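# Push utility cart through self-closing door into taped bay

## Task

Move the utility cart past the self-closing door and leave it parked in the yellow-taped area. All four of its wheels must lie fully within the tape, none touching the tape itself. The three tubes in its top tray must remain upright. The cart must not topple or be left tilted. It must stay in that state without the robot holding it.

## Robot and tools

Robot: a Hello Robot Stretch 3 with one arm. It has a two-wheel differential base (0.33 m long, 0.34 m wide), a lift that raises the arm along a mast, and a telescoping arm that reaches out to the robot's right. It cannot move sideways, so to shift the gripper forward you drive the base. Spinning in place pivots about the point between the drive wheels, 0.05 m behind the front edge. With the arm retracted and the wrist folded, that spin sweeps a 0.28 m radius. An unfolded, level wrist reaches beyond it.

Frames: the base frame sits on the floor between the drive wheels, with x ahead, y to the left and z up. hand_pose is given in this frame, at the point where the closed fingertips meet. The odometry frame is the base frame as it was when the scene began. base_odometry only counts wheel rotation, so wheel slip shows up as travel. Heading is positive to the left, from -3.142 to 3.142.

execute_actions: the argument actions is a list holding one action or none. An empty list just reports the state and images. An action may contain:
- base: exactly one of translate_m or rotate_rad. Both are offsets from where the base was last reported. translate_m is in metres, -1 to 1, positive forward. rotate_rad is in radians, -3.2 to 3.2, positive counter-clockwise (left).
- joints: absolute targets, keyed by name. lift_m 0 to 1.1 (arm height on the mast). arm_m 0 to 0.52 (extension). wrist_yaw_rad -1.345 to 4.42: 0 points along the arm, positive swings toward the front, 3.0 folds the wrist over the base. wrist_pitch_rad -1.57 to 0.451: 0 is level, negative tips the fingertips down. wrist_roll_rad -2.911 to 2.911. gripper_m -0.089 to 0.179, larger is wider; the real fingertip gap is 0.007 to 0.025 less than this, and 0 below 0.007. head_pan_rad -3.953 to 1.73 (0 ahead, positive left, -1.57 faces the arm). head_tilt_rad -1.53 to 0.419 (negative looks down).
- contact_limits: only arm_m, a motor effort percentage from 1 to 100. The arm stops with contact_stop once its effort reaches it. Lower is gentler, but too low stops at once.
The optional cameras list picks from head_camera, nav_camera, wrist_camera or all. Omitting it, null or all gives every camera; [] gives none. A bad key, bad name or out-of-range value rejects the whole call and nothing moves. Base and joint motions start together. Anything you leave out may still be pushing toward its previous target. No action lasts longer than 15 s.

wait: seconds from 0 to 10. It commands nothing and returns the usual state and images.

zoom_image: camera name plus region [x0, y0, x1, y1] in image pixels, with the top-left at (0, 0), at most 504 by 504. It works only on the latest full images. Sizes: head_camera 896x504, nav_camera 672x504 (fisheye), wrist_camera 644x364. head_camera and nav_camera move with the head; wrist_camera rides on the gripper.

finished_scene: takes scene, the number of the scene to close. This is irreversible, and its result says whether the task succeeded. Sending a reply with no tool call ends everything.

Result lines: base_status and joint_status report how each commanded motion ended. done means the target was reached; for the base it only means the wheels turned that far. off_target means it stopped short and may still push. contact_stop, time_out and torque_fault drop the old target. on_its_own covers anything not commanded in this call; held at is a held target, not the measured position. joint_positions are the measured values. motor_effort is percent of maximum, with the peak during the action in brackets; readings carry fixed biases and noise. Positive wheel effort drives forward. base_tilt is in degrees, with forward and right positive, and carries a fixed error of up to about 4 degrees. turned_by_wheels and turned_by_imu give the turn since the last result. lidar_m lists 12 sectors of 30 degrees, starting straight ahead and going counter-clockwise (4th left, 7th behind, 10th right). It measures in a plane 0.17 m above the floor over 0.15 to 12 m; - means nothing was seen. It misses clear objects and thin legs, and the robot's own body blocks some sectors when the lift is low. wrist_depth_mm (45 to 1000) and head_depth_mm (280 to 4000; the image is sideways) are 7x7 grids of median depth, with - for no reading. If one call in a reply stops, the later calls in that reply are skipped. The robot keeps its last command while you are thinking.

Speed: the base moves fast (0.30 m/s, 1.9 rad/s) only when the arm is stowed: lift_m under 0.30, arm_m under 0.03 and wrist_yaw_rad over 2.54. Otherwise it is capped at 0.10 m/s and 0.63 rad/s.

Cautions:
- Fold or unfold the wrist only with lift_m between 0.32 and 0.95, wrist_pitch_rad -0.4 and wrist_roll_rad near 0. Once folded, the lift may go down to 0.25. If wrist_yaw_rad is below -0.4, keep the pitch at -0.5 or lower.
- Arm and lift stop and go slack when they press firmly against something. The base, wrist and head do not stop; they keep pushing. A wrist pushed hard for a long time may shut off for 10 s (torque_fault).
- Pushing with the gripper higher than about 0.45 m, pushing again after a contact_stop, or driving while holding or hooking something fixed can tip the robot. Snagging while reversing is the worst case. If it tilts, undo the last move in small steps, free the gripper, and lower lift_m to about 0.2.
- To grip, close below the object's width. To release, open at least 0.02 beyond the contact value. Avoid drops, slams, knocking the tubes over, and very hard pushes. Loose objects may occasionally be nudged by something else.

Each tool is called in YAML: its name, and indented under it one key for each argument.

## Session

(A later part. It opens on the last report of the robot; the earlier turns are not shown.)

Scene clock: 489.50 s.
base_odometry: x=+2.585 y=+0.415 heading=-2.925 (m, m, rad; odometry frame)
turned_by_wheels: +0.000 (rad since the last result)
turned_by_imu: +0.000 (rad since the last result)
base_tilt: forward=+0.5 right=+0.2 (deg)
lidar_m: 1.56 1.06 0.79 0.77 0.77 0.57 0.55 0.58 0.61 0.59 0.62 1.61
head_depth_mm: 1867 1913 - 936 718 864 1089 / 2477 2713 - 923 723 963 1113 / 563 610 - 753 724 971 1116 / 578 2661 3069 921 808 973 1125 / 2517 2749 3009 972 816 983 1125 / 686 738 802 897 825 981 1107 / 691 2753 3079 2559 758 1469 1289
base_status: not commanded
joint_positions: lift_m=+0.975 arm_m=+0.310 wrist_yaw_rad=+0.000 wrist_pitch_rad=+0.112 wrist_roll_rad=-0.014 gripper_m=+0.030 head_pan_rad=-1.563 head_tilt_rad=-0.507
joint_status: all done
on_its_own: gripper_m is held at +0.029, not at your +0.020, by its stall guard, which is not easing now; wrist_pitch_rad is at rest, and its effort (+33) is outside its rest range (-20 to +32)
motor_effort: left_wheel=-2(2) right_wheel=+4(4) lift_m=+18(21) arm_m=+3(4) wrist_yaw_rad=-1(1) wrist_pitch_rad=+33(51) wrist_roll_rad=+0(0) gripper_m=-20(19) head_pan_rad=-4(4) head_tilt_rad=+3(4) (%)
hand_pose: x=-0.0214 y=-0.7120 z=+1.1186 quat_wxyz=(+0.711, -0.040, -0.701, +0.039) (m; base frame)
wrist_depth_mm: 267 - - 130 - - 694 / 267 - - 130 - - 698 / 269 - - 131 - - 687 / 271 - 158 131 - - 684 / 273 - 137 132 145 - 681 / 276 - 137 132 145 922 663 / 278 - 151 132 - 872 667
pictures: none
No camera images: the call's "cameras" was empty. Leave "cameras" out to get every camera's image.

execute_actions:
  actions:
    - {"joints":{"lift_m":0.965,"arm_m":0.302}}
  cameras: []

execute_actions:
  actions:
    - {"joints":{"gripper_m":0.15}}
  cameras: ["wrist_camera"]

execute_actions:
  actions:
    - {"joints":{"arm_m":0.0}}
  cameras: ["nav_camera"]

execute_actions:
  actions:
    - {"base":{"translate_m":0.75},"joints":{"lift_m":0.28,"wrist_yaw_rad":2.62,"wrist_pitch_rad":-0.3,"gripper_m":0.02}}
  cameras: ["nav_camera","head_camera"]

Scene clock: 497.60 s.
base_odometry: x=+2.585 y=+0.415 heading=-2.925 (m, m, rad; odometry frame)
turned_by_wheels: +0.000 (rad since the last result)
turned_by_imu: +0.000 (rad since the last result)
base_tilt: forward=+0.6 right=+0.1 (deg)
lidar_m: 1.56 1.06 0.79 0.76 0.77 0.57 0.55 0.58 0.61 0.59 0.62 1.62
head_depth_mm: 1862 1913 1797 914 719 865 1093 / 2464 2686 - 903 722 965 1111 / 554 602 - 811 724 972 1121 / 567 2646 3012 920 808 976 1123 / 2522 2769 3039 974 816 984 1126 / 685 739 803 897 825 979 1104 / 690 2752 3065 2560 758 1473 1287
base_status: not commanded
joint_positions: lift_m=+0.965 arm_m=+0.302 wrist_yaw_rad=+0.000 wrist_pitch_rad=+0.144 wrist_roll_rad=-0.014 gripper_m=+0.030 head_pan_rad=-1.563 head_tilt_rad=-0.507
joint_status: all done
on_its_own: gripper_m is held at +0.029, not at your +0.020, by its stall guard, which is not easing now
motor_effort: left_wheel=-1(2) right_wheel=+4(4) lift_m=+17(18) arm_m=-4(6) wrist_yaw_rad=+0(0) wrist_pitch_rad=+15(33) wrist_roll_rad=+0(0) gripper_m=-19(19) head_pan_rad=-5(4) head_tilt_rad=+4(4) (%)
hand_pose: x=-0.0214 y=-0.7043 z=+1.1168 quat_wxyz=(+0.711, -0.051, -0.700, +0.050) (m; base frame)
wrist_depth_mm: 271 - - 132 - - 682 / 274 - - 132 - - 695 / 275 - - 132 - - 678 / 276 - 160 132 - - 681 / 278 - 138 132 145 - 672 / 280 - 138 132 145 929 668 / 282 - 151 132 - 915 669
pictures: none
No camera images: the call's "cameras" was empty. Leave "cameras" out to get every camera's image.

Scene clock: 499.30 s.
base_odometry: x=+2.585 y=+0.415 heading=-2.925 (m, m, rad; odometry frame)
turned_by_wheels: +0.000 (rad since the last result)
turned_by_imu: +0.000 (rad since the last result)
base_tilt: forward=+0.5 right=+0.1 (deg)
lidar_m: 1.56 1.06 0.79 0.77 0.77 0.57 0.55 0.58 0.61 0.59 0.62 1.62
head_depth_mm: 1867 1907 1789 916 719 866 1089 / 2463 2682 - 905 722 965 1108 / 527 579 - 807 725 968 1122 / 545 2674 3011 926 808 977 1117 / 2522 2754 3025 978 818 988 1131 / 687 739 803 899 825 982 1102 / 690 2734 3075 2562 758 1477 1285
base_status: not commanded
joint_positions: lift_m=+0.965 arm_m=+0.302 wrist_yaw_rad=+0.000 wrist_pitch_rad=+0.145 wrist_roll_rad=-0.014 gripper_m=+0.150 head_pan_rad=-1.563 head_tilt_rad=-0.507
joint_status: all done
motor_effort: left_wheel=-2(2) right_wheel=+4(5) lift_m=+18(17) arm_m=-4(4) wrist_yaw_rad=+1(0) wrist_pitch_rad=+15(15) wrist_roll_rad=+0(0) gripper_m=+0(81) head_pan_rad=-5(4) head_tilt_rad=+4(3) (%)
hand_pose: x=-0.0214 y=-0.7043 z=+1.1171 quat_wxyz=(+0.711, -0.051, -0.700, +0.051) (m; base frame)
wrist_depth_mm: 272 - 125 110 125 - 687 / 274 - 126 110 128 - 687 / 275 - 126 112 132 - 677 / 277 - 127 112 136 - 673 / 279 - 127 113 - 939 672 / - - 128 114 - - 674 / 281 - 129 115 - - 642
pictures: wrist_camera
camera_calibration (this result's frames):
wrist_camera: T_world_to_cam=[[-0.998623, 0.0248787, 0.0461853, -0.0615591], [-0.0456372, 0.0221668, -0.998712, 1.16662], [-0.0258704, -0.999445, -0.0210009, -0.514049], [0, 0, 0, 1]] pos_world=[-0.0215317, -0.538092, 1.15717]
Images, in order (width x height): wrist_camera 644x364.

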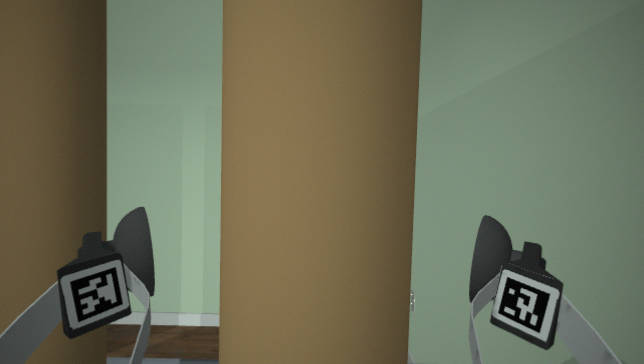

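Scene clock: 502.73 s.
base_odometry: x=+2.585 y=+0.415 heading=-2.925 (m, m, rad; odometry frame)
turned_by_wheels: +0.000 (rad since the last result)
turned_by_imu: +0.000 (rad since the last result)
base_tilt: forward=+0.6 right=+0.2 (deg)
lidar_m: 1.56 1.06 0.79 0.77 0.77 0.57 0.55 0.58 0.61 0.59 0.62 1.62
head_depth_mm: 1876 1911 1945 890 707 - - / 2450 2684 2875 1047 - - - / 528 580 645 700 - - - / 547 2698 2940 924 811 978 1123 / 2526 2756 3049 924 816 986 1133 / 685 734 803 899 826 981 1107 / 690 2746 3047 2569 758 1473 1285
base_status: not commanded
joint_positions: lift_m=+0.965 arm_m=+0.003 wrist_yaw_rad=+0.000 wrist_pitch_rad=+0.146 wrist_roll_rad=-0.014 gripper_m=+0.150 head_pan_rad=-1.563 head_tilt_rad=-0.507
joint_status: all done
joint sent to its limit — the command would take arm_m past its lower limit, so that joint was sent only as far as its limit.
motor_effort: left_wheel=-2(1) right_wheel=+4(4) lift_m=+18(18) arm_m=-5(5) wrist_yaw_rad=-1(0) wrist_pitch_rad=+14(14) wrist_roll_rad=+0(1) gripper_m=+0(0) head_pan_rad=-5(4) head_tilt_rad=+4(5) (%)
hand_pose: x=-0.0214 y=-0.4050 z=+1.1174 quat_wxyz=(+0.711, -0.052, -0.700, +0.051) (m; base frame)
wrist_depth_mm: - - - 408 - - 678 / - - - 411 - - 676 / - - - 413 - - 676 / - - - 418 - - 671 / - 563 - 420 - 934 667 / - 571 803 426 - - 671 / - 589 689 433 709 797 628
pictures: nav_camera (sideways: a quarter turn counterclockwise sets it upright)
camera_calibration (this result's frames):
nav_camera: T_world_to_cam=[[-0.013204, -0.460471, 0.887576, -1.1144], [-0.999912, 0.00717645, -0.0111521, 0.0723221], [-0.00123444, -0.887646, -0.460526, 0.556444], [0, 0, 0, 1]] pos_world=[0.058288, -0.0197428, 1.24618]
Images, in order (width x height): nav_camera 672x504.

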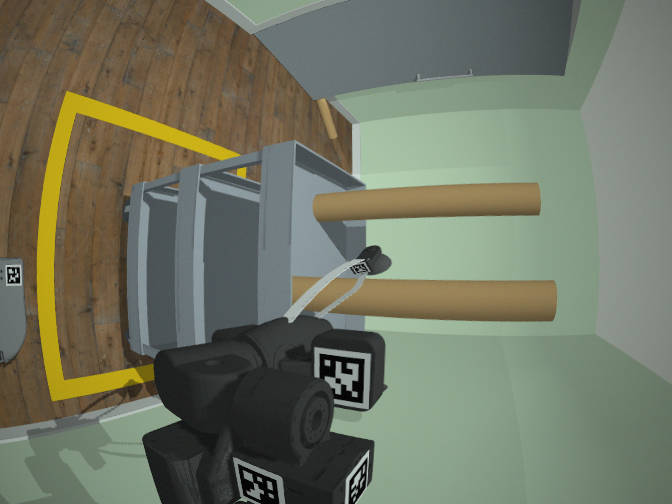

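Scene clock: 510.67 s.
base_odometry: x=+1.853 y=+0.254 heading=-2.925 (m, m, rad; odometry frame)
turned_by_wheels: +0.000 (rad since the last result)
turned_by_imu: +0.000 (rad since the last result)
base_tilt: forward=+0.6 right=+0.2 (deg)
lidar_m: 0.82 0.85 0.77 0.75 0.78 1.09 1.30 0.85 0.74 2.91 1.13 0.84
head_depth_mm: 2504 2723 3046 2523 1893 1458 1254 / 2527 2765 3020 2529 1904 1519 1260 / 2536 2753 3010 2555 1906 1518 1267 / 2541 2782 3049 2611 1944 1533 1271 / 2531 2764 3081 2615 1945 1541 1274 / 2516 2749 2937 2388 1949 1552 1284 / 1780 1822 1858 1901 1866 1563 1290
base_status: done
joint_positions: lift_m=+0.280 arm_m=+0.003 wrist_yaw_rad=+2.618 wrist_pitch_rad=-0.316 wrist_roll_rad=-0.014 gripper_m=+0.020 head_pan_rad=-1.563 head_tilt_rad=-0.507
joint_status: all done
motor_effort: left_wheel=-2(8) right_wheel=+3(12) lift_m=+17(17) arm_m=-4(5) wrist_yaw_rad=+2(4) wrist_pitch_rad=+9(13) wrist_roll_rad=+0(0) gripper_m=+0(82) head_pan_rad=-4(5) head_tilt_rad=+3(3) (%)
hand_pose: x=+0.0968 y=+0.0565 z=+0.3165 quat_wxyz=(+0.289, +0.698, -0.071, +0.651) (m; base frame)
wrist_depth_mm: 605 654 739 842 944 773 632 / 628 692 780 892 - 804 648 / 660 735 817 965 - 829 664 / 689 772 833 895 894 804 684 / 663 667 713 731 698 707 660 / 554 556 - 546 570 580 585 / 471 478 481 482 484 490 493
pictures: head_camera (sideways: a quarter turn clockwise sets it upright), nav_camera (sideways: a quarter turn counterclockwise sets it upright)
camera_calibration (this result's frames):
head_camera: T_world_to_cam=[[0.0345694, 0.500919, -0.864803, 1.14423], [0.999365, -0.00982238, 0.0342589, -0.048738], [0.00866651, -0.865438, -0.500941, 0.610504], [0, 0, 0, 1]] pos_world=[0.00386083, -0.0452915, 1.29703]
nav_camera: T_world_to_cam=[[-0.013204, -0.460471, 0.887576, -1.1144], [-0.999912, 0.00717633, -0.0111521, 0.0723221], [-0.00123433, -0.887646, -0.460526, 0.556444], [0, 0, 0, 1]] pos_world=[0.0582881, -0.0197428, 1.24618]
Images, in order (width x height): head_camera 896x504, nav_camera 672x504.

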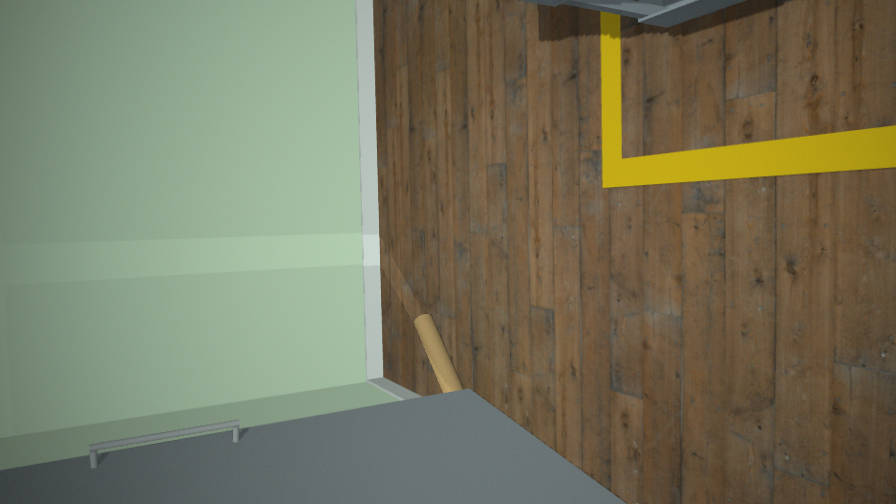

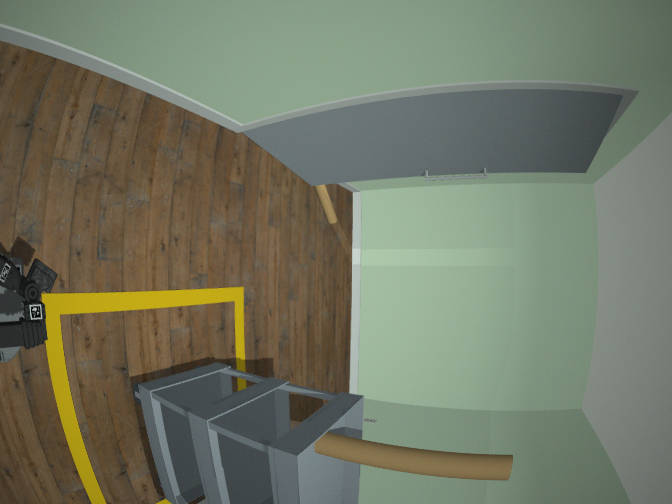

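execute_actions:
  actions:
    - {"base":{"rotate_rad":-1.58}}
  cameras: []

execute_actions:
  actions:
    - {"base":{"translate_m":1.0}}
  cameras: []

execute_actions:
  actions:
    - {"base":{"translate_m":1.0}}
  cameras: []

execute_actions:
  actions:
    - {"base":{"rotate_rad":2.4},"joints":{"head_tilt_rad":-1.1,"head_pan_rad":-1.3}}
  cameras: ["nav_camera","head_camera"]

Scene clock: 519.07 s.
base_odometry: x=+1.853 y=+0.254 heading=+1.778 (m, m, rad; odometry frame)
turned_by_wheels: -1.580 (rad since the last result)
turned_by_imu: -1.564 (rad since the last result)
base_tilt: forward=+0.6 right=+0.2 (deg)
lidar_m: 2.95 1.14 0.84 0.82 0.85 0.77 0.75 0.78 1.08 1.30 0.85 0.73
head_depth_mm: 1068 1169 1289 1432 1615 1499 1250 / 1072 1174 1290 1438 1613 1515 1253 / 1073 1172 1293 1438 1625 1521 1266 / 1082 1181 1299 1452 1642 1541 1267 / 1082 1181 1310 1443 1631 1544 1273 / 1083 1189 1309 1460 1652 1545 1279 / 1086 1185 1317 1463 1654 1517 1285
base_status: done
joint_positions: lift_m=+0.280 arm_m=+0.003 wrist_yaw_rad=+2.618 wrist_pitch_rad=-0.316 wrist_roll_rad=-0.014 gripper_m=+0.020 head_pan_rad=-1.563 head_tilt_rad=-0.507
joint_status: not commanded
motor_effort: left_wheel=+4(11) right_wheel=-3(9) lift_m=+18(18) arm_m=-4(4) wrist_yaw_rad=+2(1) wrist_pitch_rad=+9(9) wrist_roll_rad=+0(0) gripper_m=+0(0) head_pan_rad=-5(5) head_tilt_rad=+3(4) (%)
hand_pose: x=+0.0968 y=+0.0565 z=+0.3165 quat_wxyz=(+0.289, +0.698, -0.071, +0.651) (m; base frame)
wrist_depth_mm: 653 711 803 911 - - - / 681 761 863 976 - - - / 724 795 911 - - - - / 752 807 839 892 889 907 918 / 674 677 713 720 705 696 713 / 543 558 - 555 577 583 584 / 473 475 474 482 483 490 496
pictures: none
No camera images: the call's "cameras" was empty. Leave "cameras" out to get every camera's image.

Scene clock: 524.00 s.
base_odometry: x=+1.647 y=+1.232 heading=+1.778 (m, m, rad; odometry frame)
turned_by_wheels: +0.000 (rad since the last result)
turned_by_imu: +0.001 (rad since the last result)
base_tilt: forward=+0.6 right=+0.2 (deg)
lidar_m: 2.01 1.01 0.82 0.80 0.83 1.15 1.75 1.82 0.44 0.43 1.38 1.91
head_depth_mm: 396 429 471 527 623 580 796 / 1078 1176 1261 866 626 583 800 / 1093 1195 1295 1001 746 583 805 / 1093 1197 1305 1062 749 585 828 / 1100 1200 1324 1474 1662 1544 1272 / 1099 1205 1328 1476 1673 1549 1284 / 1106 1208 1335 1485 1678 1562 1285
base_status: done
joint_positions: lift_m=+0.280 arm_m=+0.003 wrist_yaw_rad=+2.618 wrist_pitch_rad=-0.316 wrist_roll_rad=-0.014 gripper_m=+0.020 head_pan_rad=-1.563 head_tilt_rad=-0.507
joint_status: not commanded
motor_effort: left_wheel=+3(10) right_wheel=-3(8) lift_m=+17(17) arm_m=-4(4) wrist_yaw_rad=+2(1) wrist_pitch_rad=+9(9) wrist_roll_rad=+0(0) gripper_m=+0(1) head_pan_rad=-4(4) head_tilt_rad=+4(4) (%)
hand_pose: x=+0.0967 y=+0.0565 z=+0.3165 quat_wxyz=(+0.289, +0.698, -0.071, +0.651) (m; base frame)
wrist_depth_mm: 638 695 780 853 931 - - / 675 729 831 918 - - - / 705 780 887 972 - - - / 733 801 870 886 899 907 917 / 667 672 703 721 697 708 708 / 551 558 - 550 571 579 584 / 473 473 480 481 482 493 498
pictures: none
No camera images: the call's "cameras" was empty. Leave "cameras" out to get every camera's image.

Scene clock: 529.03 s.
base_odometry: x=+1.441 y=+2.211 heading=+1.778 (m, m, rad; odometry frame)
turned_by_wheels: +0.000 (rad since the last result)
turned_by_imu: +0.001 (rad since the last result)
base_tilt: forward=+0.6 right=+0.2 (deg)
lidar_m: 1.01 1.06 0.79 0.65 0.72 1.13 2.74 1.03 1.34 1.34 1.40 1.04
head_depth_mm: 1107 1208 1327 1479 1663 1508 1247 / 1108 1211 1331 1483 1668 1515 1255 / 1110 1208 1336 1486 1680 1526 1263 / 1109 1214 1342 1489 1681 1541 1266 / 1113 1219 1345 1500 1690 1544 1271 / 1123 1224 1352 1502 1694 1553 1276 / 1119 1224 1352 1508 1706 1557 1286
base_status: done
joint_positions: lift_m=+0.280 arm_m=+0.003 wrist_yaw_rad=+2.618 wrist_pitch_rad=-0.316 wrist_roll_rad=-0.014 gripper_m=+0.020 head_pan_rad=-1.563 head_tilt_rad=-0.507
joint_status: not commanded
motor_effort: left_wheel=+3(10) right_wheel=-3(8) lift_m=+18(18) arm_m=-4(4) wrist_yaw_rad=+2(2) wrist_pitch_rad=+9(9) wrist_roll_rad=+0(1) gripper_m=+1(0) head_pan_rad=-4(5) head_tilt_rad=+4(3) (%)
hand_pose: x=+0.0967 y=+0.0565 z=+0.3165 quat_wxyz=(+0.289, +0.698, -0.071, +0.651) (m; base frame)
wrist_depth_mm: 532 573 763 866 - 983 781 / 568 606 796 925 - - 802 / 598 650 852 - - - 819 / 633 693 770 725 880 892 816 / 654 677 706 700 708 708 715 / 545 559 - 551 571 584 582 / 476 478 478 482 486 493 495
pictures: none
No camera images: the call's "cameras" was empty. Leave "cameras" out to get every camera's image.

Scene clock: 531.80 s.
base_odometry: x=+1.441 y=+2.211 heading=-2.105 (m, m, rad; odometry frame)
turned_by_wheels: +2.400 (rad since the last result)
turned_by_imu: +2.377 (rad since the last result)
base_tilt: forward=+0.6 right=+0.2 (deg)
lidar_m: 0.89 1.76 1.03 1.11 1.34 1.34 1.13 1.01 1.01 0.87 0.65 0.67
head_depth_mm: 1015 1289 1543 1401 1278 1171 1086 / 947 1178 1505 1416 1282 1213 - / 887 1091 1420 1379 1289 - - / 837 1012 1292 1381 1290 1196 1105 / 789 947 1127 1353 1295 1186 1093 / 687 743 901 1195 1305 1190 1099 / 564 694 857 1120 1304 1194 1099
base_status: done
joint_positions: lift_m=+0.280 arm_m=+0.003 wrist_yaw_rad=+2.618 wrist_pitch_rad=-0.316 wrist_roll_rad=-0.014 gripper_m=+0.020 head_pan_rad=-1.307 head_tilt_rad=-1.087
joint_status: all done
motor_effort: left_wheel=-1(9) right_wheel=+3(15) lift_m=+18(17) arm_m=-4(5) wrist_yaw_rad=+2(1) wrist_pitch_rad=+9(9) wrist_roll_rad=+0(0) gripper_m=-1(1) head_pan_rad=+4(32) head_tilt_rad=-7(40) (%)
hand_pose: x=+0.0967 y=+0.0565 z=+0.3165 quat_wxyz=(+0.289, +0.698, -0.071, +0.651) (m; base frame)
wrist_depth_mm: - - - - - - - / - - - - - - - / - - - - - - - / 834 860 880 882 896 896 906 / 663 671 707 709 701 703 708 / 556 554 - 543 576 577 583 / 473 476 480 485 485 490 498
pictures: head_camera (sideways: a quarter turn clockwise sets it upright), nav_camera (sideways: a quarter turn counterclockwise sets it upright)
camera_calibration (this result's frames):
head_camera: T_world_to_cam=[[-0.19601, 0.871551, -0.44942, 0.604342], [0.973285, 0.228795, 0.0192101, -0.0289663], [0.119568, -0.433648, -0.893114, 1.11985], [0, 0, 0, 1]] pos_world=[0.0127512, -0.0344656, 1.27232]
nav_camera: T_world_to_cam=[[0.211381, -0.845394, 0.490537, -0.598335], [-0.969952, -0.243293, -0.00132304, 0.0593382], [0.120463, -0.475518, -0.871419, 1.09012], [0, 0, 0, 1]] pos_world=[0.0527124, 0.0269814, 1.24354]
Images, in order (width x height): head_camera 896x504, nav_camera 672x504.

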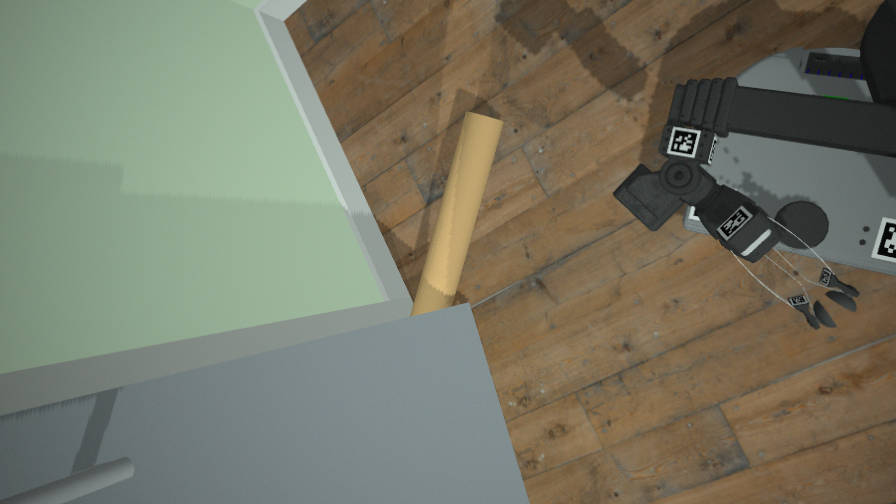

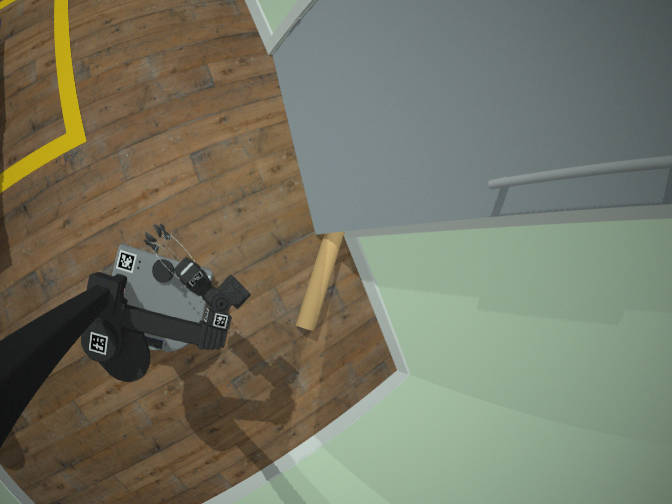

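execute_actions:
  actions:
    - {"base":{"translate_m":-0.15},"joints":{"arm_m":0.46,"wrist_yaw_rad":1.5,"wrist_pitch_rad":-0.8,"gripper_m":0.14,"lift_m":0.24}}
  cameras: ["wrist_camera","head_camera"]

Scene clock: 542.57 s.
base_odometry: x=+1.517 y=+2.340 heading=-2.105 (m, m, rad; odometry frame)
turned_by_wheels: +0.000 (rad since the last result)
turned_by_imu: -0.001 (rad since the last result)
base_tilt: forward=+0.6 right=+0.2 (deg)
lidar_m: 1.00 1.98 1.10 1.25 1.24 1.25 1.01 0.90 0.90 1.00 0.73 0.75
head_depth_mm: 1137 1344 1514 1400 1275 1171 1087 / 1070 1345 1567 1397 1282 1200 - / 1007 1236 1523 1393 1286 1204 - / 948 1151 1456 1382 1289 1195 1103 / 892 1079 1346 1386 1299 1191 1094 / 849 1005 1185 1375 1301 1197 1099 / 801 890 974 1262 1304 1192 1096
base_status: done
joint_positions: lift_m=+0.240 arm_m=+0.460 wrist_yaw_rad=+1.501 wrist_pitch_rad=-0.808 wrist_roll_rad=-0.014 gripper_m=+0.140 head_pan_rad=-1.306 head_tilt_rad=-1.087
joint_status: all done
motor_effort: left_wheel=-2(9) right_wheel=+4(8) lift_m=+17(18) arm_m=+4(3) wrist_yaw_rad=-1(3) wrist_pitch_rad=+5(8) wrist_roll_rad=+0(1) gripper_m=+0(84) head_pan_rad=+4(4) head_tilt_rad=-6(7) (%)
hand_pose: x=+0.1379 y=-0.6160 z=+0.1770 quat_wxyz=(+0.667, +0.645, -0.281, +0.245) (m; base frame)
wrist_depth_mm: 539 552 501 435 426 358 302 / 479 482 486 389 464 377 328 / 429 431 438 345 437 413 344 / 386 390 391 307 398 396 372 / 355 361 357 278 361 369 366 / 330 - 329 253 331 - 336 / 299 302 304 234 306 302 310
pictures: head_camera (sideways: a quarter turn clockwise sets it upright), wrist_camera
camera_calibration (this result's frames):
head_camera: T_world_to_cam=[[-0.196318, 0.871493, -0.449398, 0.604316], [0.973205, 0.229136, 0.0192093, -0.0289647], [0.119714, -0.433585, -0.893125, 1.11987], [0, 0, 0, 1]] pos_world=[0.0127631, -0.0344626, 1.27232]
wrist_camera: T_world_to_cam=[[-0.0473278, -0.997751, 0.0474631, -0.622602], [-0.827989, 0.0126074, -0.560602, 0.257517], [0.558743, -0.065831, -0.826724, 0.195725], [0, 0, 0, 1]] pos_world=[0.0743947, -0.611564, 0.335725]
Images, in order (width x height): head_camera 896x504, wrist_camera 644x364.

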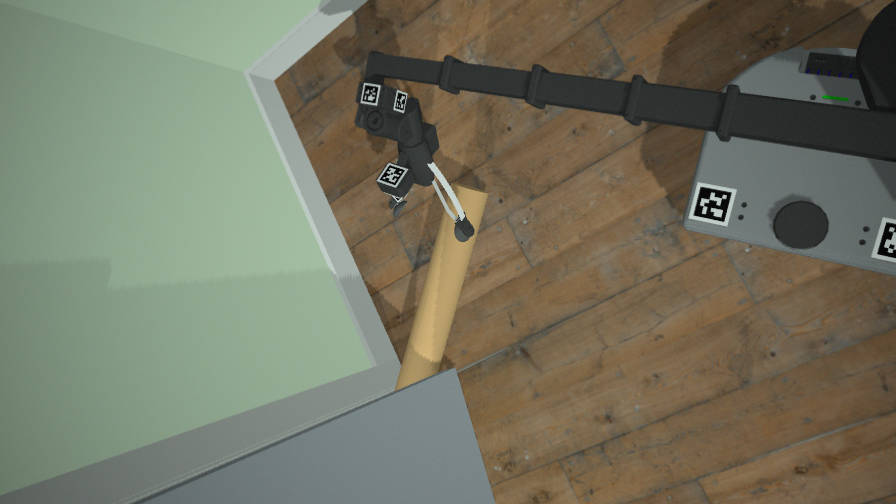

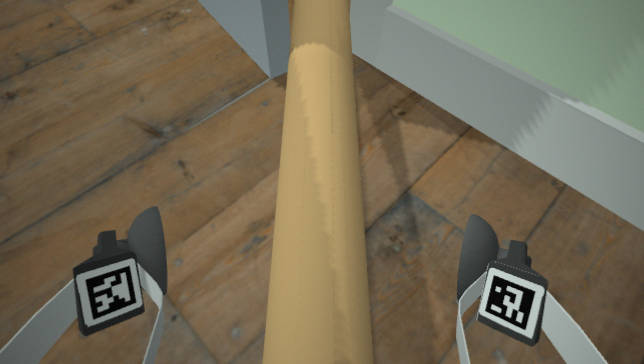

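execute_actions:
  actions:
    - {"joints":{"arm_m":0.466,"lift_m":0.10}}
  cameras: []

execute_actions:
  actions:
    - {"joints":{"gripper_m":0.03}}
  cameras: ["wrist_camera"]

execute_actions:
  actions:
    - {"base":{"translate_m":-0.08}}
  cameras: ["wrist_camera","head_camera"]

Scene clock: 550.17 s.
base_odometry: x=+1.517 y=+2.340 heading=-2.105 (m, m, rad; odometry frame)
turned_by_wheels: +0.000 (rad since the last result)
turned_by_imu: +0.000 (rad since the last result)
base_tilt: forward=+0.6 right=+0.1 (deg)
lidar_m: 1.00 1.99 1.10 1.26 1.24 1.25 1.01 0.90 0.90 0.98 0.73 0.75
head_depth_mm: 1141 1346 1516 1408 1273 1169 1083 / 1071 1343 1547 1389 1283 1185 - / 1004 1241 1519 1397 1285 1204 - / 949 1150 1462 1382 1297 1194 1103 / 896 1071 1340 1388 1302 1185 1090 / 847 1007 1179 1375 1298 1194 1096 / 803 889 975 1271 1303 1195 1098
base_status: not commanded
joint_positions: lift_m=+0.100 arm_m=+0.466 wrist_yaw_rad=+1.501 wrist_pitch_rad=-0.808 wrist_roll_rad=-0.014 gripper_m=+0.140 head_pan_rad=-1.306 head_tilt_rad=-1.087
joint_status: all done
motor_effort: left_wheel=-2(2) right_wheel=+3(3) lift_m=+18(17) arm_m=+3(3) wrist_yaw_rad=-1(0) wrist_pitch_rad=+5(5) wrist_roll_rad=+0(0) gripper_m=+0(0) head_pan_rad=+4(4) head_tilt_rad=-7(6) (%)
hand_pose: x=+0.1379 y=-0.6220 z=+0.0370 quat_wxyz=(+0.667, +0.645, -0.281, +0.245) (m; base frame)
wrist_depth_mm: 317 317 313 190 325 321 289 / 278 280 274 166 287 288 291 / 248 250 241 147 254 257 256 / 225 225 154 132 227 232 232 / 205 209 132 120 206 215 212 / 191 - 118 111 187 - 194 / 172 175 107 102 173 176 181
pictures: none
No camera images: the call's "cameras" was empty. Leave "cameras" out to get every camera's image.

Scene clock: 551.77 s.
base_odometry: x=+1.517 y=+2.340 heading=-2.105 (m, m, rad; odometry frame)
turned_by_wheels: +0.000 (rad since the last result)
turned_by_imu: +0.000 (rad since the last result)
base_tilt: forward=+0.6 right=+0.2 (deg)
lidar_m: 1.00 1.99 1.10 1.25 1.24 1.24 1.01 0.90 0.90 0.98 0.73 0.75
head_depth_mm: 1136 1341 1510 1406 1272 1168 1077 / 1072 1337 1544 1394 1282 1183 - / 1005 1241 1529 1382 1282 1205 - / 946 1154 1459 1384 1296 1192 1104 / 895 1072 1344 1387 1296 1185 1092 / 848 1005 1185 1374 1303 1193 1098 / 801 888 975 1262 1304 1193 1101
base_status: not commanded
joint_positions: lift_m=+0.100 arm_m=+0.466 wrist_yaw_rad=+1.501 wrist_pitch_rad=-0.809 wrist_roll_rad=-0.014 gripper_m=+0.031 head_pan_rad=-1.306 head_tilt_rad=-1.087
joint_status: all done
motor_effort: left_wheel=+1(1) right_wheel=-3(4) lift_m=+19(19) arm_m=+3(4) wrist_yaw_rad=-2(1) wrist_pitch_rad=+5(5) wrist_roll_rad=-1(1) gripper_m=-22(93) head_pan_rad=+4(4) head_tilt_rad=-7(7) (%)
hand_pose: x=+0.1377 y=-0.6220 z=+0.0369 quat_wxyz=(+0.668, +0.645, -0.281, +0.244) (m; base frame)
wrist_depth_mm: 315 316 319 187 324 321 289 / 277 278 274 165 283 287 288 / 247 250 239 146 249 256 257 / 224 226 218 131 225 230 232 / 205 205 127 119 136 210 211 / 188 192 114 109 118 193 194 / 177 173 107 101 118 178 179
pictures: wrist_camera
camera_calibration (this result's frames):
wrist_camera: T_world_to_cam=[[-0.047295, -0.997753, 0.0474527, -0.621947], [-0.828356, 0.0126291, -0.56006, 0.17894], [0.558203, -0.0657958, -0.827092, 0.079621], [0, 0, 0, 1]] pos_world=[0.0743665, -0.617571, 0.195584]
Images, in order (width x height): wrist_camera 644x364.

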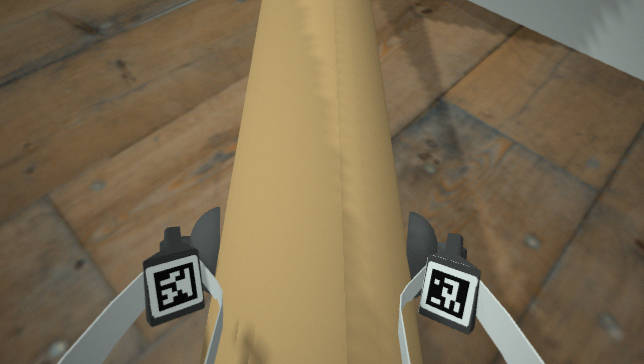

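Scene clock: 553.60 s.
base_odometry: x=+1.558 y=+2.409 heading=-2.105 (m, m, rad; odometry frame)
turned_by_wheels: +0.000 (rad since the last result)
turned_by_imu: +0.000 (rad since the last result)
base_tilt: forward=+0.5 right=+0.2 (deg)
lidar_m: 1.06 2.11 1.14 1.32 1.19 1.19 0.94 0.84 0.84 1.01 0.78 0.79
head_depth_mm: 1113 1269 1446 1407 1273 1167 1074 / 1143 1403 1554 1392 1281 1187 - / 1068 1313 1552 1391 1284 1209 - / 1004 1223 1501 1379 1291 1197 1104 / 948 1145 1426 1387 1297 1188 1092 / 898 1070 1317 1397 1298 1192 1097 / 858 1007 1121 1336 1307 1201 1099
base_status: done
joint_positions: lift_m=+0.100 arm_m=+0.466 wrist_yaw_rad=+1.501 wrist_pitch_rad=-0.813 wrist_roll_rad=-0.016 gripper_m=+0.037 head_pan_rad=-1.306 head_tilt_rad=-1.087
joint_status: not commanded
on_its_own: gripper_m is held at +0.036, not at your +0.030, by its stall guard, which is not easing now
motor_effort: left_wheel=+2(2) right_wheel=-3(12) lift_m=+19(19) arm_m=+3(3) wrist_yaw_rad=-2(0) wrist_pitch_rad=+7(8) wrist_roll_rad=+1(1) gripper_m=-20(23) head_pan_rad=+4(4) head_tilt_rad=-6(7) (%)
hand_pose: x=+0.1369 y=-0.6218 z=+0.0362 quat_wxyz=(+0.668, +0.645, -0.279, +0.244) (m; base frame)
wrist_depth_mm: 311 315 309 187 322 325 319 / 276 278 273 163 282 285 287 / 245 249 239 145 248 255 257 / 222 224 155 130 224 230 231 / 203 205 126 118 137 209 210 / 187 191 114 109 118 192 193 / 176 172 107 101 119 177 179
pictures: head_camera (sideways: a quarter turn clockwise sets it upright), wrist_camera
camera_calibration (this result's frames):
head_camera: T_world_to_cam=[[-0.196318, 0.871493, -0.449398, 0.604316], [0.973205, 0.229136, 0.0192093, -0.0289647], [0.119714, -0.433585, -0.893125, 1.11987], [0, 0, 0, 1]] pos_world=[0.0127631, -0.0344626, 1.27232]
wrist_camera: T_world_to_cam=[[-0.045332, -0.997791, 0.0485698, -0.622155], [-0.830667, 0.0106421, -0.556668, 0.176869], [0.554921, -0.0655802, -0.829314, 0.080213], [0, 0, 0, 1]] pos_world=[0.0742034, -0.617402, 0.195197]
Images, in order (width x height): head_camera 896x504, wrist_camera 644x364.

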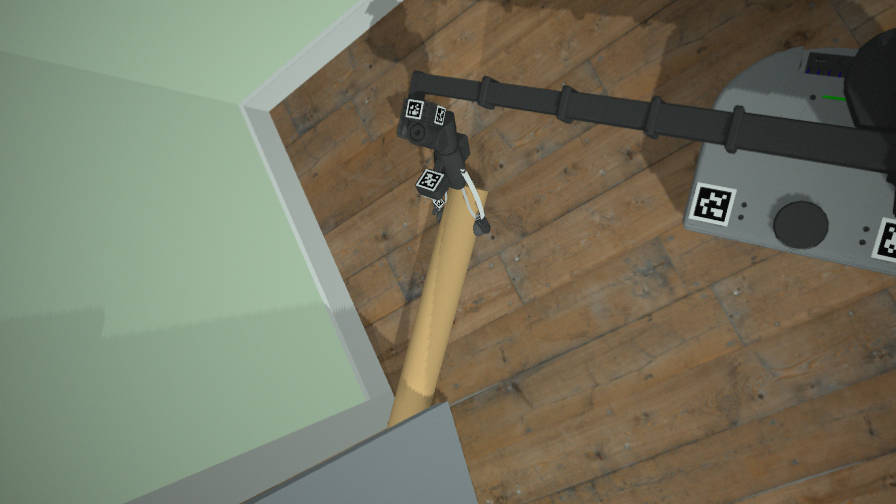

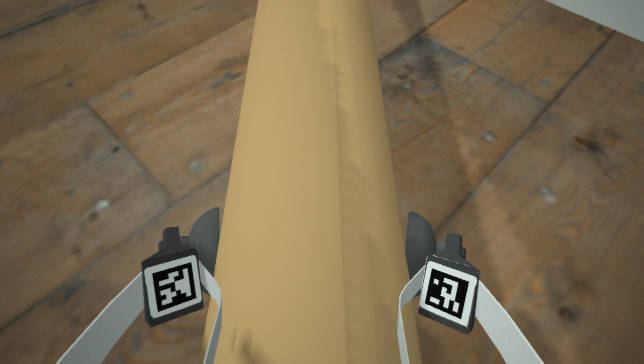

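execute_actions:
  actions:
    - {"base":{"translate_m":-0.17}}
  cameras: ["head_camera"]

execute_actions:
  actions:
    - {"joints":{"gripper_m":0.14}}
  cameras: []

execute_actions:
  actions:
    - {"joints":{"lift_m":0.25},"base":{"translate_m":0.13}}
  cameras: []

execute_actions:
  actions:
    - {"base":{"translate_m":0.30},"joints":{"wrist_pitch_rad":-1.57,"arm_m":0.49,"head_pan_rad":-1.57}}
  cameras: ["wrist_camera","head_camera"]

Scene clock: 567.30 s.
base_odometry: x=+1.644 y=+2.555 heading=-2.105 (m, m, rad; odometry frame)
turned_by_wheels: +0.000 (rad since the last result)
turned_by_imu: +0.000 (rad since the last result)
base_tilt: forward=+0.6 right=+0.2 (deg)
lidar_m: 1.22 2.37 1.24 1.21 1.08 1.08 0.80 0.71 0.71 0.86 1.04 0.99
head_depth_mm: 950 1071 1233 1364 1280 1174 1078 / 1098 1273 1486 1390 1284 1186 - / 1198 1452 1569 1381 1288 1209 - / 1129 1375 1559 1386 1292 1196 1102 / 1070 1285 1524 1389 1297 1187 1092 / 1013 1204 1491 1398 1304 1189 1095 / 960 1131 1380 1422 1307 1189 1098
base_status: done
joint_positions: lift_m=+0.100 arm_m=+0.466 wrist_yaw_rad=+1.502 wrist_pitch_rad=-0.815 wrist_roll_rad=-0.017 gripper_m=+0.037 head_pan_rad=-1.306 head_tilt_rad=-1.087
joint_status: not commanded
on_its_own: gripper_m is held at +0.036, not at your +0.030, by its stall guard, which is not easing now
motor_effort: left_wheel=-1(2) right_wheel=+1(10) lift_m=+18(19) arm_m=+3(4) wrist_yaw_rad=-2(1) wrist_pitch_rad=+9(9) wrist_roll_rad=+1(1) gripper_m=-20(20) head_pan_rad=+4(3) head_tilt_rad=-7(7) (%)
hand_pose: x=+0.1365 y=-0.6217 z=+0.0359 quat_wxyz=(+0.668, +0.646, -0.277, +0.244) (m; base frame)
wrist_depth_mm: 310 312 308 187 320 325 327 / 274 276 271 163 281 284 287 / 246 247 238 145 248 255 255 / 222 224 157 130 224 229 231 / 203 205 126 119 136 209 210 / 187 191 114 109 118 192 193 / 176 172 106 101 119 178 179
pictures: head_camera (sideways: a quarter turn clockwise sets it upright)
camera_calibration (this result's frames):
head_camera: T_world_to_cam=[[-0.196318, 0.871493, -0.449398, 0.604316], [0.973205, 0.229136, 0.0192093, -0.0289647], [0.119714, -0.433585, -0.893125, 1.11987], [0, 0, 0, 1]] pos_world=[0.0127631, -0.0344626, 1.27232]
Images, in order (width x height): head_camera 896x504.

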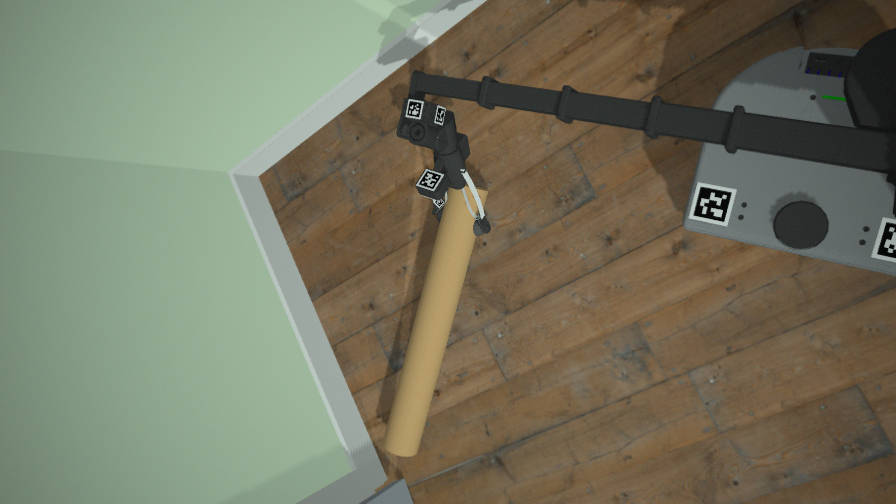

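Scene clock: 568.83 s.
base_odometry: x=+1.644 y=+2.555 heading=-2.105 (m, m, rad; odometry frame)
turned_by_wheels: +0.000 (rad since the last result)
turned_by_imu: +0.000 (rad since the last result)
base_tilt: forward=+0.6 right=+0.2 (deg)
lidar_m: 1.26 2.38 1.25 1.20 1.07 1.08 0.80 0.71 0.72 0.86 1.04 1.03
head_depth_mm: 947 1075 1239 1365 1276 1171 1078 / 1098 1266 1485 1389 1282 1189 - / 1202 1454 1574 1387 1287 1204 - / 1133 1370 1560 1376 1295 1198 1101 / 1070 1282 1540 1390 1292 1180 1092 / 1010 1202 1477 1407 1304 1188 1095 / 959 1133 1378 1414 1305 1192 1100
base_status: not commanded
joint_positions: lift_m=+0.100 arm_m=+0.466 wrist_yaw_rad=+1.502 wrist_pitch_rad=-0.817 wrist_roll_rad=-0.017 gripper_m=+0.140 head_pan_rad=-1.306 head_tilt_rad=-1.087
joint_status: all done
motor_effort: left_wheel=-3(4) right_wheel=+5(10) lift_m=+19(19) arm_m=+3(3) wrist_yaw_rad=-1(1) wrist_pitch_rad=+10(10) wrist_roll_rad=+1(1) gripper_m=+0(81) head_pan_rad=+4(3) head_tilt_rad=-6(8) (%)
hand_pose: x=+0.1361 y=-0.6216 z=+0.0356 quat_wxyz=(+0.669, +0.646, -0.277, +0.243) (m; base frame)
wrist_depth_mm: 310 311 307 186 321 322 325 / 272 275 271 163 280 286 287 / 245 249 240 145 248 254 255 / 223 222 159 131 223 229 231 / 203 208 133 119 201 212 210 / 189 - 119 109 185 - 193 / 171 174 108 101 118 175 179
pictures: none
No camera images: the call's "cameras" was empty. Leave "cameras" out to get every camera's image.

Scene clock: 571.33 s.
base_odometry: x=+1.578 y=+2.443 heading=-2.105 (m, m, rad; odometry frame)
turned_by_wheels: +0.000 (rad since the last result)
turned_by_imu: -0.001 (rad since the last result)
base_tilt: forward=+0.6 right=+0.2 (deg)
lidar_m: 1.15 2.17 1.17 1.30 1.16 1.17 0.90 0.81 0.81 0.97 0.94 0.96
head_depth_mm: 1080 1220 1402 1407 1277 1170 1088 / 1174 1401 1551 1391 1293 1195 - / 1098 1360 1554 1351 1286 1211 - / 1036 1254 1517 1380 1293 1196 1103 / 975 1176 1461 1390 1300 1186 1095 / 927 1101 1357 1412 1307 1192 1095 / 879 1034 1254 1437 1307 1194 1098
base_status: done
joint_positions: lift_m=+0.250 arm_m=+0.466 wrist_yaw_rad=+1.502 wrist_pitch_rad=-0.815 wrist_roll_rad=-0.017 gripper_m=+0.140 head_pan_rad=-1.306 head_tilt_rad=-1.087
joint_status: all done
motor_effort: left_wheel=-1(4) right_wheel=+3(10) lift_m=+24(25) arm_m=+3(4) wrist_yaw_rad=-2(2) wrist_pitch_rad=+9(10) wrist_roll_rad=+2(1) gripper_m=+1(0) head_pan_rad=+4(4) head_tilt_rad=-6(6) (%)
hand_pose: x=+0.1364 y=-0.6216 z=+0.1854 quat_wxyz=(+0.669, +0.646, -0.277, +0.244) (m; base frame)
wrist_depth_mm: 551 552 558 459 513 428 365 / 489 490 494 396 500 454 387 / 438 442 445 354 448 452 411 / 392 399 402 313 406 409 411 / 362 371 365 286 369 379 373 / 338 - 336 262 339 - 344 / 307 311 312 243 313 312 318
pictures: none
No camera images: the call's "cameras" was empty. Leave "cameras" out to get every camera's image.

Scene clock: 575.53 s.
base_odometry: x=+1.425 y=+2.185 heading=-2.105 (m, m, rad; odometry frame)
turned_by_wheels: +0.000 (rad since the last result)
turned_by_imu: -0.001 (rad since the last result)
base_tilt: forward=+0.5 right=+0.2 (deg)
lidar_m: 0.91 1.71 1.02 1.09 1.36 1.37 1.16 1.03 1.04 0.85 0.76 0.76
head_depth_mm: 1125 1305 1492 1402 1282 1173 - / 1185 1460 1563 1368 1282 1199 - / 1083 1343 1570 1372 1285 - - / 975 1182 1477 1384 1295 1203 1095 / 883 1048 1297 1387 1293 1189 1092 / 812 946 1138 1375 1300 1192 1097 / 746 855 1018 1244 1309 1194 1094
base_status: done
joint_positions: lift_m=+0.250 arm_m=+0.490 wrist_yaw_rad=+1.502 wrist_pitch_rad=-1.562 wrist_roll_rad=-0.017 gripper_m=+0.140 head_pan_rad=-1.563 head_tilt_rad=-1.087
joint_status: all done
motor_effort: left_wheel=-1(4) right_wheel=+3(10) lift_m=+24(24) arm_m=+4(3) wrist_yaw_rad=-1(1) wrist_pitch_rad=-4(8) wrist_roll_rad=+1(1) gripper_m=+0(1) head_pan_rad=-4(31) head_tilt_rad=-6(7) (%)
hand_pose: x=-0.0433 y=-0.6334 z=+0.1321 quat_wxyz=(+0.707, +0.706, -0.021, -0.015) (m; base frame)
wrist_depth_mm: 269 270 270 195 269 271 270 / 277 277 276 200 277 277 278 / 285 286 284 206 285 284 285 / 291 292 291 212 292 292 292 / 301 297 299 217 299 299 300 / 304 - 307 222 309 - 308 / 315 318 317 230 316 319 318
pictures: head_camera (sideways: a quarter turn clockwise sets it upright), wrist_camera
camera_calibration (this result's frames):
head_camera: T_world_to_cam=[[0.0314853, 0.892777, -0.449398, 0.602926], [0.999488, -0.0255793, 0.0192093, -0.0291251], [0.00565428, -0.449773, -0.893125, 1.12056], [0, 0, 0, 1]] pos_world=[0.00379086, -0.0350248, 1.27232]
wrist_camera: T_world_to_cam=[[-0.017493, -0.999659, 0.0194053, -0.642594], [-0.987273, 0.020338, 0.157729, -0.0143183], [-0.15807, -0.0163992, -0.987292, 0.280095], [0, 0, 0, 1]] pos_world=[0.0188977, -0.63749, 0.291264]
Images, in order (width x height): head_camera 896x504, wrist_camera 644x364.

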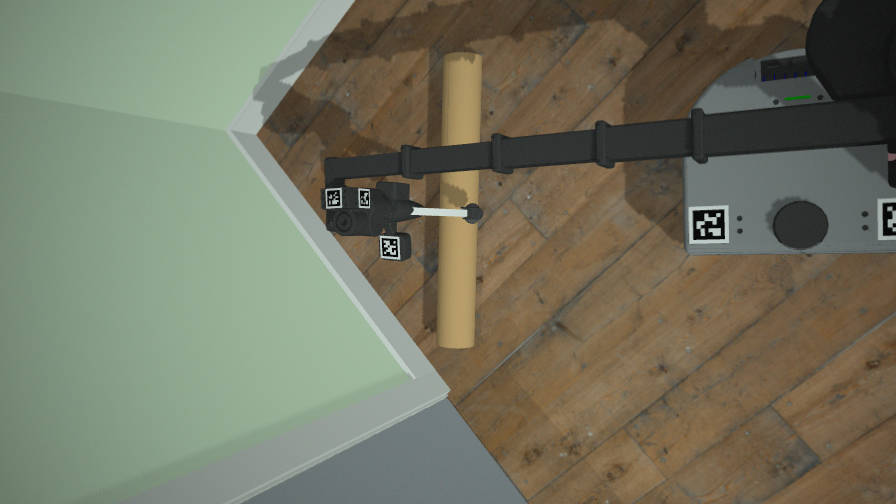

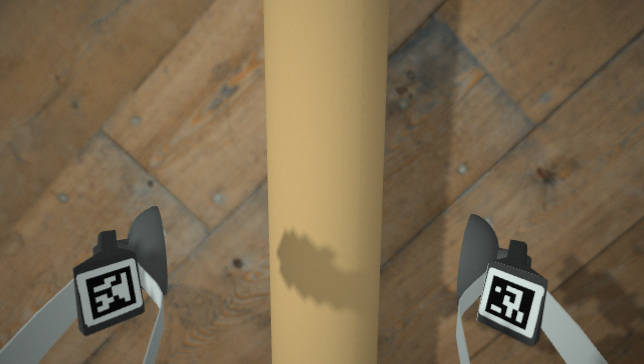

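execute_actions:
  actions:
    - {"base":{"translate_m":-0.015},"joints":{"arm_m":0.497,"lift_m":0.153}}
  cameras: ["head_camera"]

execute_actions:
  actions:
    - {"joints":{"gripper_m":0.035}}
  cameras: []

execute_actions:
  actions:
    - {"joints":{"lift_m":0.5,"arm_m":0.12}}
  cameras: ["nav_camera"]

execute_actions:
  actions:
    - {"base":{"rotate_rad":2.07},"joints":{"arm_m":0.08,"lift_m":0.7}}
  cameras: ["nav_camera"]

Scene clock: 588.33 s.
base_odometry: x=+1.433 y=+2.198 heading=-2.105 (m, m, rad; odometry frame)
turned_by_wheels: +0.000 (rad since the last result)
turned_by_imu: +0.000 (rad since the last result)
base_tilt: forward=+0.6 right=+0.2 (deg)
lidar_m: 0.92 1.74 1.03 1.10 1.35 1.35 1.15 1.02 1.03 0.86 0.77 0.77
head_depth_mm: 1117 1291 1490 1398 1274 1168 1105 / 1200 1448 1549 1376 1284 1204 - / 1098 1360 1567 1361 1293 - - / 989 1193 1494 1361 1294 1201 1089 / 895 1064 1311 1391 1298 1185 1093 / 820 961 1153 1381 1304 1192 1097 / 756 867 1032 1265 1305 1194 1100
base_status: done
joint_positions: lift_m=+0.153 arm_m=+0.497 wrist_yaw_rad=+1.502 wrist_pitch_rad=-1.563 wrist_roll_rad=-0.017 gripper_m=+0.140 head_pan_rad=-1.563 head_tilt_rad=-1.087
joint_status: all done
motor_effort: left_wheel=-1(7) right_wheel=+3(6) lift_m=+17(22) arm_m=+3(2) wrist_yaw_rad=-2(2) wrist_pitch_rad=-4(4) wrist_roll_rad=+1(1) gripper_m=+1(0) head_pan_rad=-5(4) head_tilt_rad=-7(7) (%)
hand_pose: x=-0.0434 y=-0.6403 z=+0.0355 quat_wxyz=(+0.707, +0.706, -0.021, -0.016) (m; base frame)
wrist_depth_mm: 180 180 110 103 129 180 181 / 184 184 114 106 183 185 185 / 189 189 117 109 188 190 189 / 195 195 121 112 192 195 195 / 199 198 126 115 197 199 200 / 203 - 130 118 203 - 205 / 212 211 136 122 210 213 211
pictures: head_camera (sideways: a quarter turn clockwise sets it upright)
camera_calibration (this result's frames):
head_camera: T_world_to_cam=[[0.0315359, 0.892775, -0.449398, 0.602926], [0.999487, -0.0256359, 0.0192093, -0.0291251], [0.00562882, -0.449773, -0.893125, 1.12056], [0, 0, 0, 1]] pos_world=[0.00378888, -0.0350246, 1.27232]
Images, in order (width x height): head_camera 896x504.

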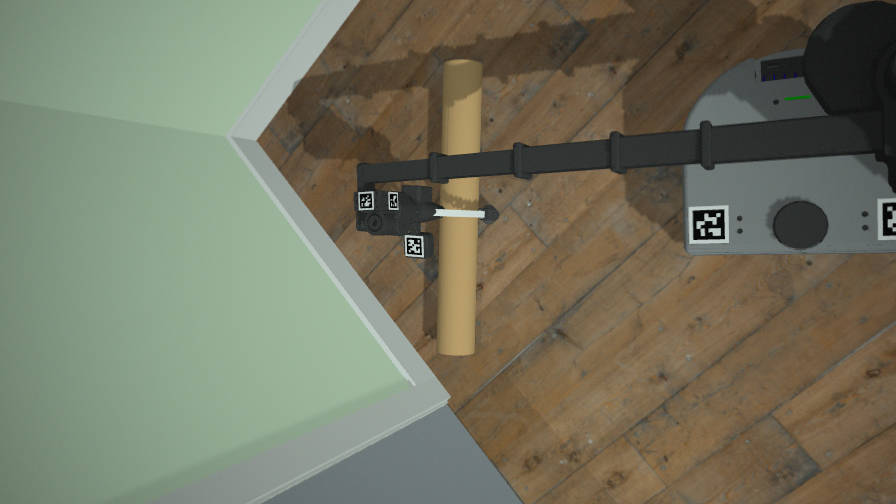

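Scene clock: 589.87 s.
base_odometry: x=+1.433 y=+2.198 heading=-2.105 (m, m, rad; odometry frame)
turned_by_wheels: +0.000 (rad since the last result)
turned_by_imu: +0.000 (rad since the last result)
base_tilt: forward=+0.6 right=+0.1 (deg)
lidar_m: 0.92 1.74 1.03 1.11 1.35 1.36 1.15 1.02 1.02 0.86 0.77 0.77
head_depth_mm: 1111 1292 1491 1397 1278 1171 1103 / 1195 1441 1544 1374 1283 1199 - / 1102 1357 1570 1356 1289 - - / 987 1199 1492 1365 1290 1198 1088 / 896 1066 1307 1392 1296 1184 1093 / 821 962 1147 1383 1299 1188 1098 / 756 869 1033 1261 1304 1197 1101
base_status: not commanded
joint_positions: lift_m=+0.153 arm_m=+0.497 wrist_yaw_rad=+1.502 wrist_pitch_rad=-1.563 wrist_roll_rad=-0.017 gripper_m=+0.036 head_pan_rad=-1.563 head_tilt_rad=-1.087
joint_status: all done
motor_effort: left_wheel=-1(1) right_wheel=+3(3) lift_m=+20(20) arm_m=+3(3) wrist_yaw_rad=-2(1) wrist_pitch_rad=-3(3) wrist_roll_rad=+1(1) gripper_m=-19(94) head_pan_rad=-5(4) head_tilt_rad=-6(6) (%)
hand_pose: x=-0.0434 y=-0.6403 z=+0.0353 quat_wxyz=(+0.707, +0.706, -0.021, -0.016) (m; base frame)
wrist_depth_mm: 179 180 110 102 118 180 179 / 184 184 113 104 123 184 184 / 188 188 117 107 131 190 189 / 193 193 121 110 192 194 194 / 199 199 120 113 127 198 199 / 205 203 123 116 127 204 205 / 209 211 134 120 209 211 211
pictures: none
No camera images: the call's "cameras" was empty. Leave "cameras" out to get every camera's image.

Scene clock: 593.87 s.
base_odometry: x=+1.433 y=+2.198 heading=-2.105 (m, m, rad; odometry frame)
turned_by_wheels: +0.000 (rad since the last result)
turned_by_imu: +0.000 (rad since the last result)
base_tilt: forward=+0.6 right=+0.2 (deg)
lidar_m: 0.92 1.74 1.03 1.10 1.35 1.36 1.15 1.02 1.03 0.86 0.77 0.77
head_depth_mm: 1115 1291 1491 1406 1229 1170 1093 / 1200 1447 1540 1431 1267 - - / 1101 1370 1551 1438 845 1214 - / 989 1200 1498 1426 856 1196 1090 / 896 1066 1307 1432 882 1186 1091 / 821 961 1150 1384 1251 1190 1096 / 756 866 1031 1262 1304 1197 1100
base_status: not commanded
joint_positions: lift_m=+0.500 arm_m=+0.120 wrist_yaw_rad=+1.502 wrist_pitch_rad=-1.563 wrist_roll_rad=-0.017 gripper_m=+0.036 head_pan_rad=-1.563 head_tilt_rad=-1.087
joint_status: all done
motor_effort: left_wheel=-1(1) right_wheel=+3(3) lift_m=+27(27) arm_m=-4(5) wrist_yaw_rad=-2(4) wrist_pitch_rad=-3(3) wrist_roll_rad=+1(1) gripper_m=-19(19) head_pan_rad=-5(4) head_tilt_rad=-7(6) (%)
hand_pose: x=-0.0434 y=-0.2640 z=+0.3819 quat_wxyz=(+0.707, +0.706, -0.021, -0.016) (m; base frame)
wrist_depth_mm: 507 503 108 100 116 508 504 / 516 514 111 103 121 522 516 / - - 112 106 128 533 532 / - - 116 109 538 545 542 / - - 118 113 126 564 559 / - - 122 116 126 572 576 / - 598 129 120 587 587 588
pictures: nav_camera (sideways: a quarter turn counterclockwise sets it upright)
camera_calibration (this result's frames):
nav_camera: T_world_to_cam=[[-0.0100311, -0.871374, 0.490516, -0.596956], [-0.999941, 0.0107666, -0.0013226, 0.0595205], [-0.00412874, -0.490501, -0.871431, 1.0909], [0, 0, 0, 1]] pos_world=[0.0580329, 0.0142733, 1.24354]
Images, in order (width x height): nav_camera 672x504.

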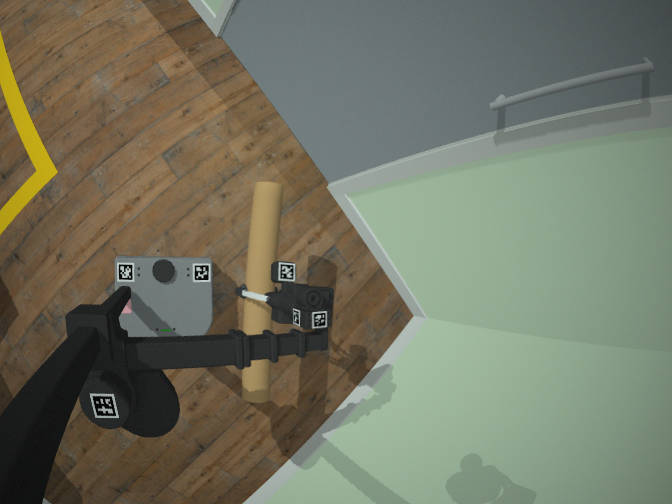

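Scene clock: 598.10 s.
base_odometry: x=+1.433 y=+2.198 heading=-0.035 (m, m, rad; odometry frame)
turned_by_wheels: +2.070 (rad since the last result)
turned_by_imu: +2.055 (rad since the last result)
base_tilt: forward=+0.5 right=+0.2 (deg)
lidar_m: 1.35 1.35 1.16 1.02 1.02 0.87 0.77 0.77 0.91 1.67 1.03 1.09
head_depth_mm: 1412 1548 1543 1423 - - - / 1770 1737 1570 - 652 1201 - / 2030 1776 1573 - 653 1214 - / 2044 1783 1587 1441 661 1201 1093 / 2049 1797 1597 1428 673 1186 1090 / 2099 1804 1594 1434 678 1192 1097 / 2091 1812 1601 1435 1272 1197 1100
base_status: done
joint_positions: lift_m=+0.700 arm_m=+0.080 wrist_yaw_rad=+1.502 wrist_pitch_rad=-1.563 wrist_roll_rad=-0.016 gripper_m=+0.036 head_pan_rad=-1.563 head_tilt_rad=-1.087
joint_status: all done
motor_effort: left_wheel=-1(5) right_wheel=+3(9) lift_m=+27(27) arm_m=-5(5) wrist_yaw_rad=-1(3) wrist_pitch_rad=-4(3) wrist_roll_rad=+1(1) gripper_m=-20(20) head_pan_rad=-4(5) head_tilt_rad=-6(7) (%)
hand_pose: x=-0.0434 y=-0.2240 z=+0.5819 quat_wxyz=(+0.707, +0.706, -0.021, -0.016) (m; base frame)
wrist_depth_mm: 688 684 108 100 116 689 686 / 702 706 112 103 121 713 713 / 725 - 112 106 129 725 725 / 735 - 115 109 740 736 741 / 768 - 118 113 126 761 779 / 771 773 122 116 126 796 797 / 796 804 134 120 802 811 825
pictures: nav_camera (sideways: a quarter turn counterclockwise sets it upright)
camera_calibration (this result's frames):
nav_camera: T_world_to_cam=[[-0.0100311, -0.871374, 0.490516, -0.596957], [-0.999941, 0.0107666, -0.0013226, 0.0595205], [-0.00412874, -0.490501, -0.871431, 1.0909], [0, 0, 0, 1]] pos_world=[0.0580329, 0.0142733, 1.24354]
Images, in order (width x height): nav_camera 672x504.

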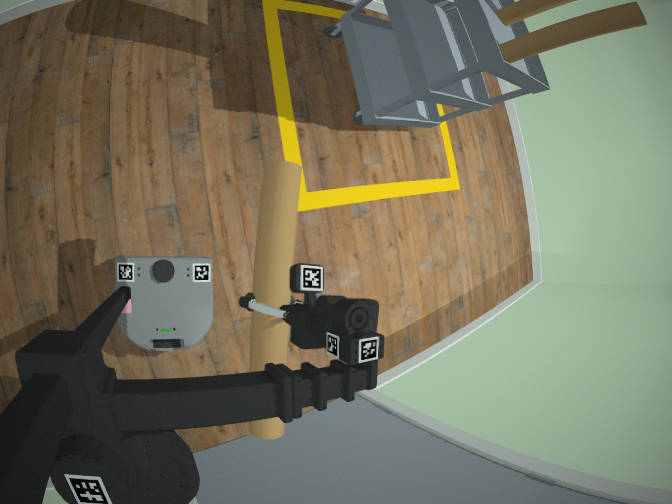

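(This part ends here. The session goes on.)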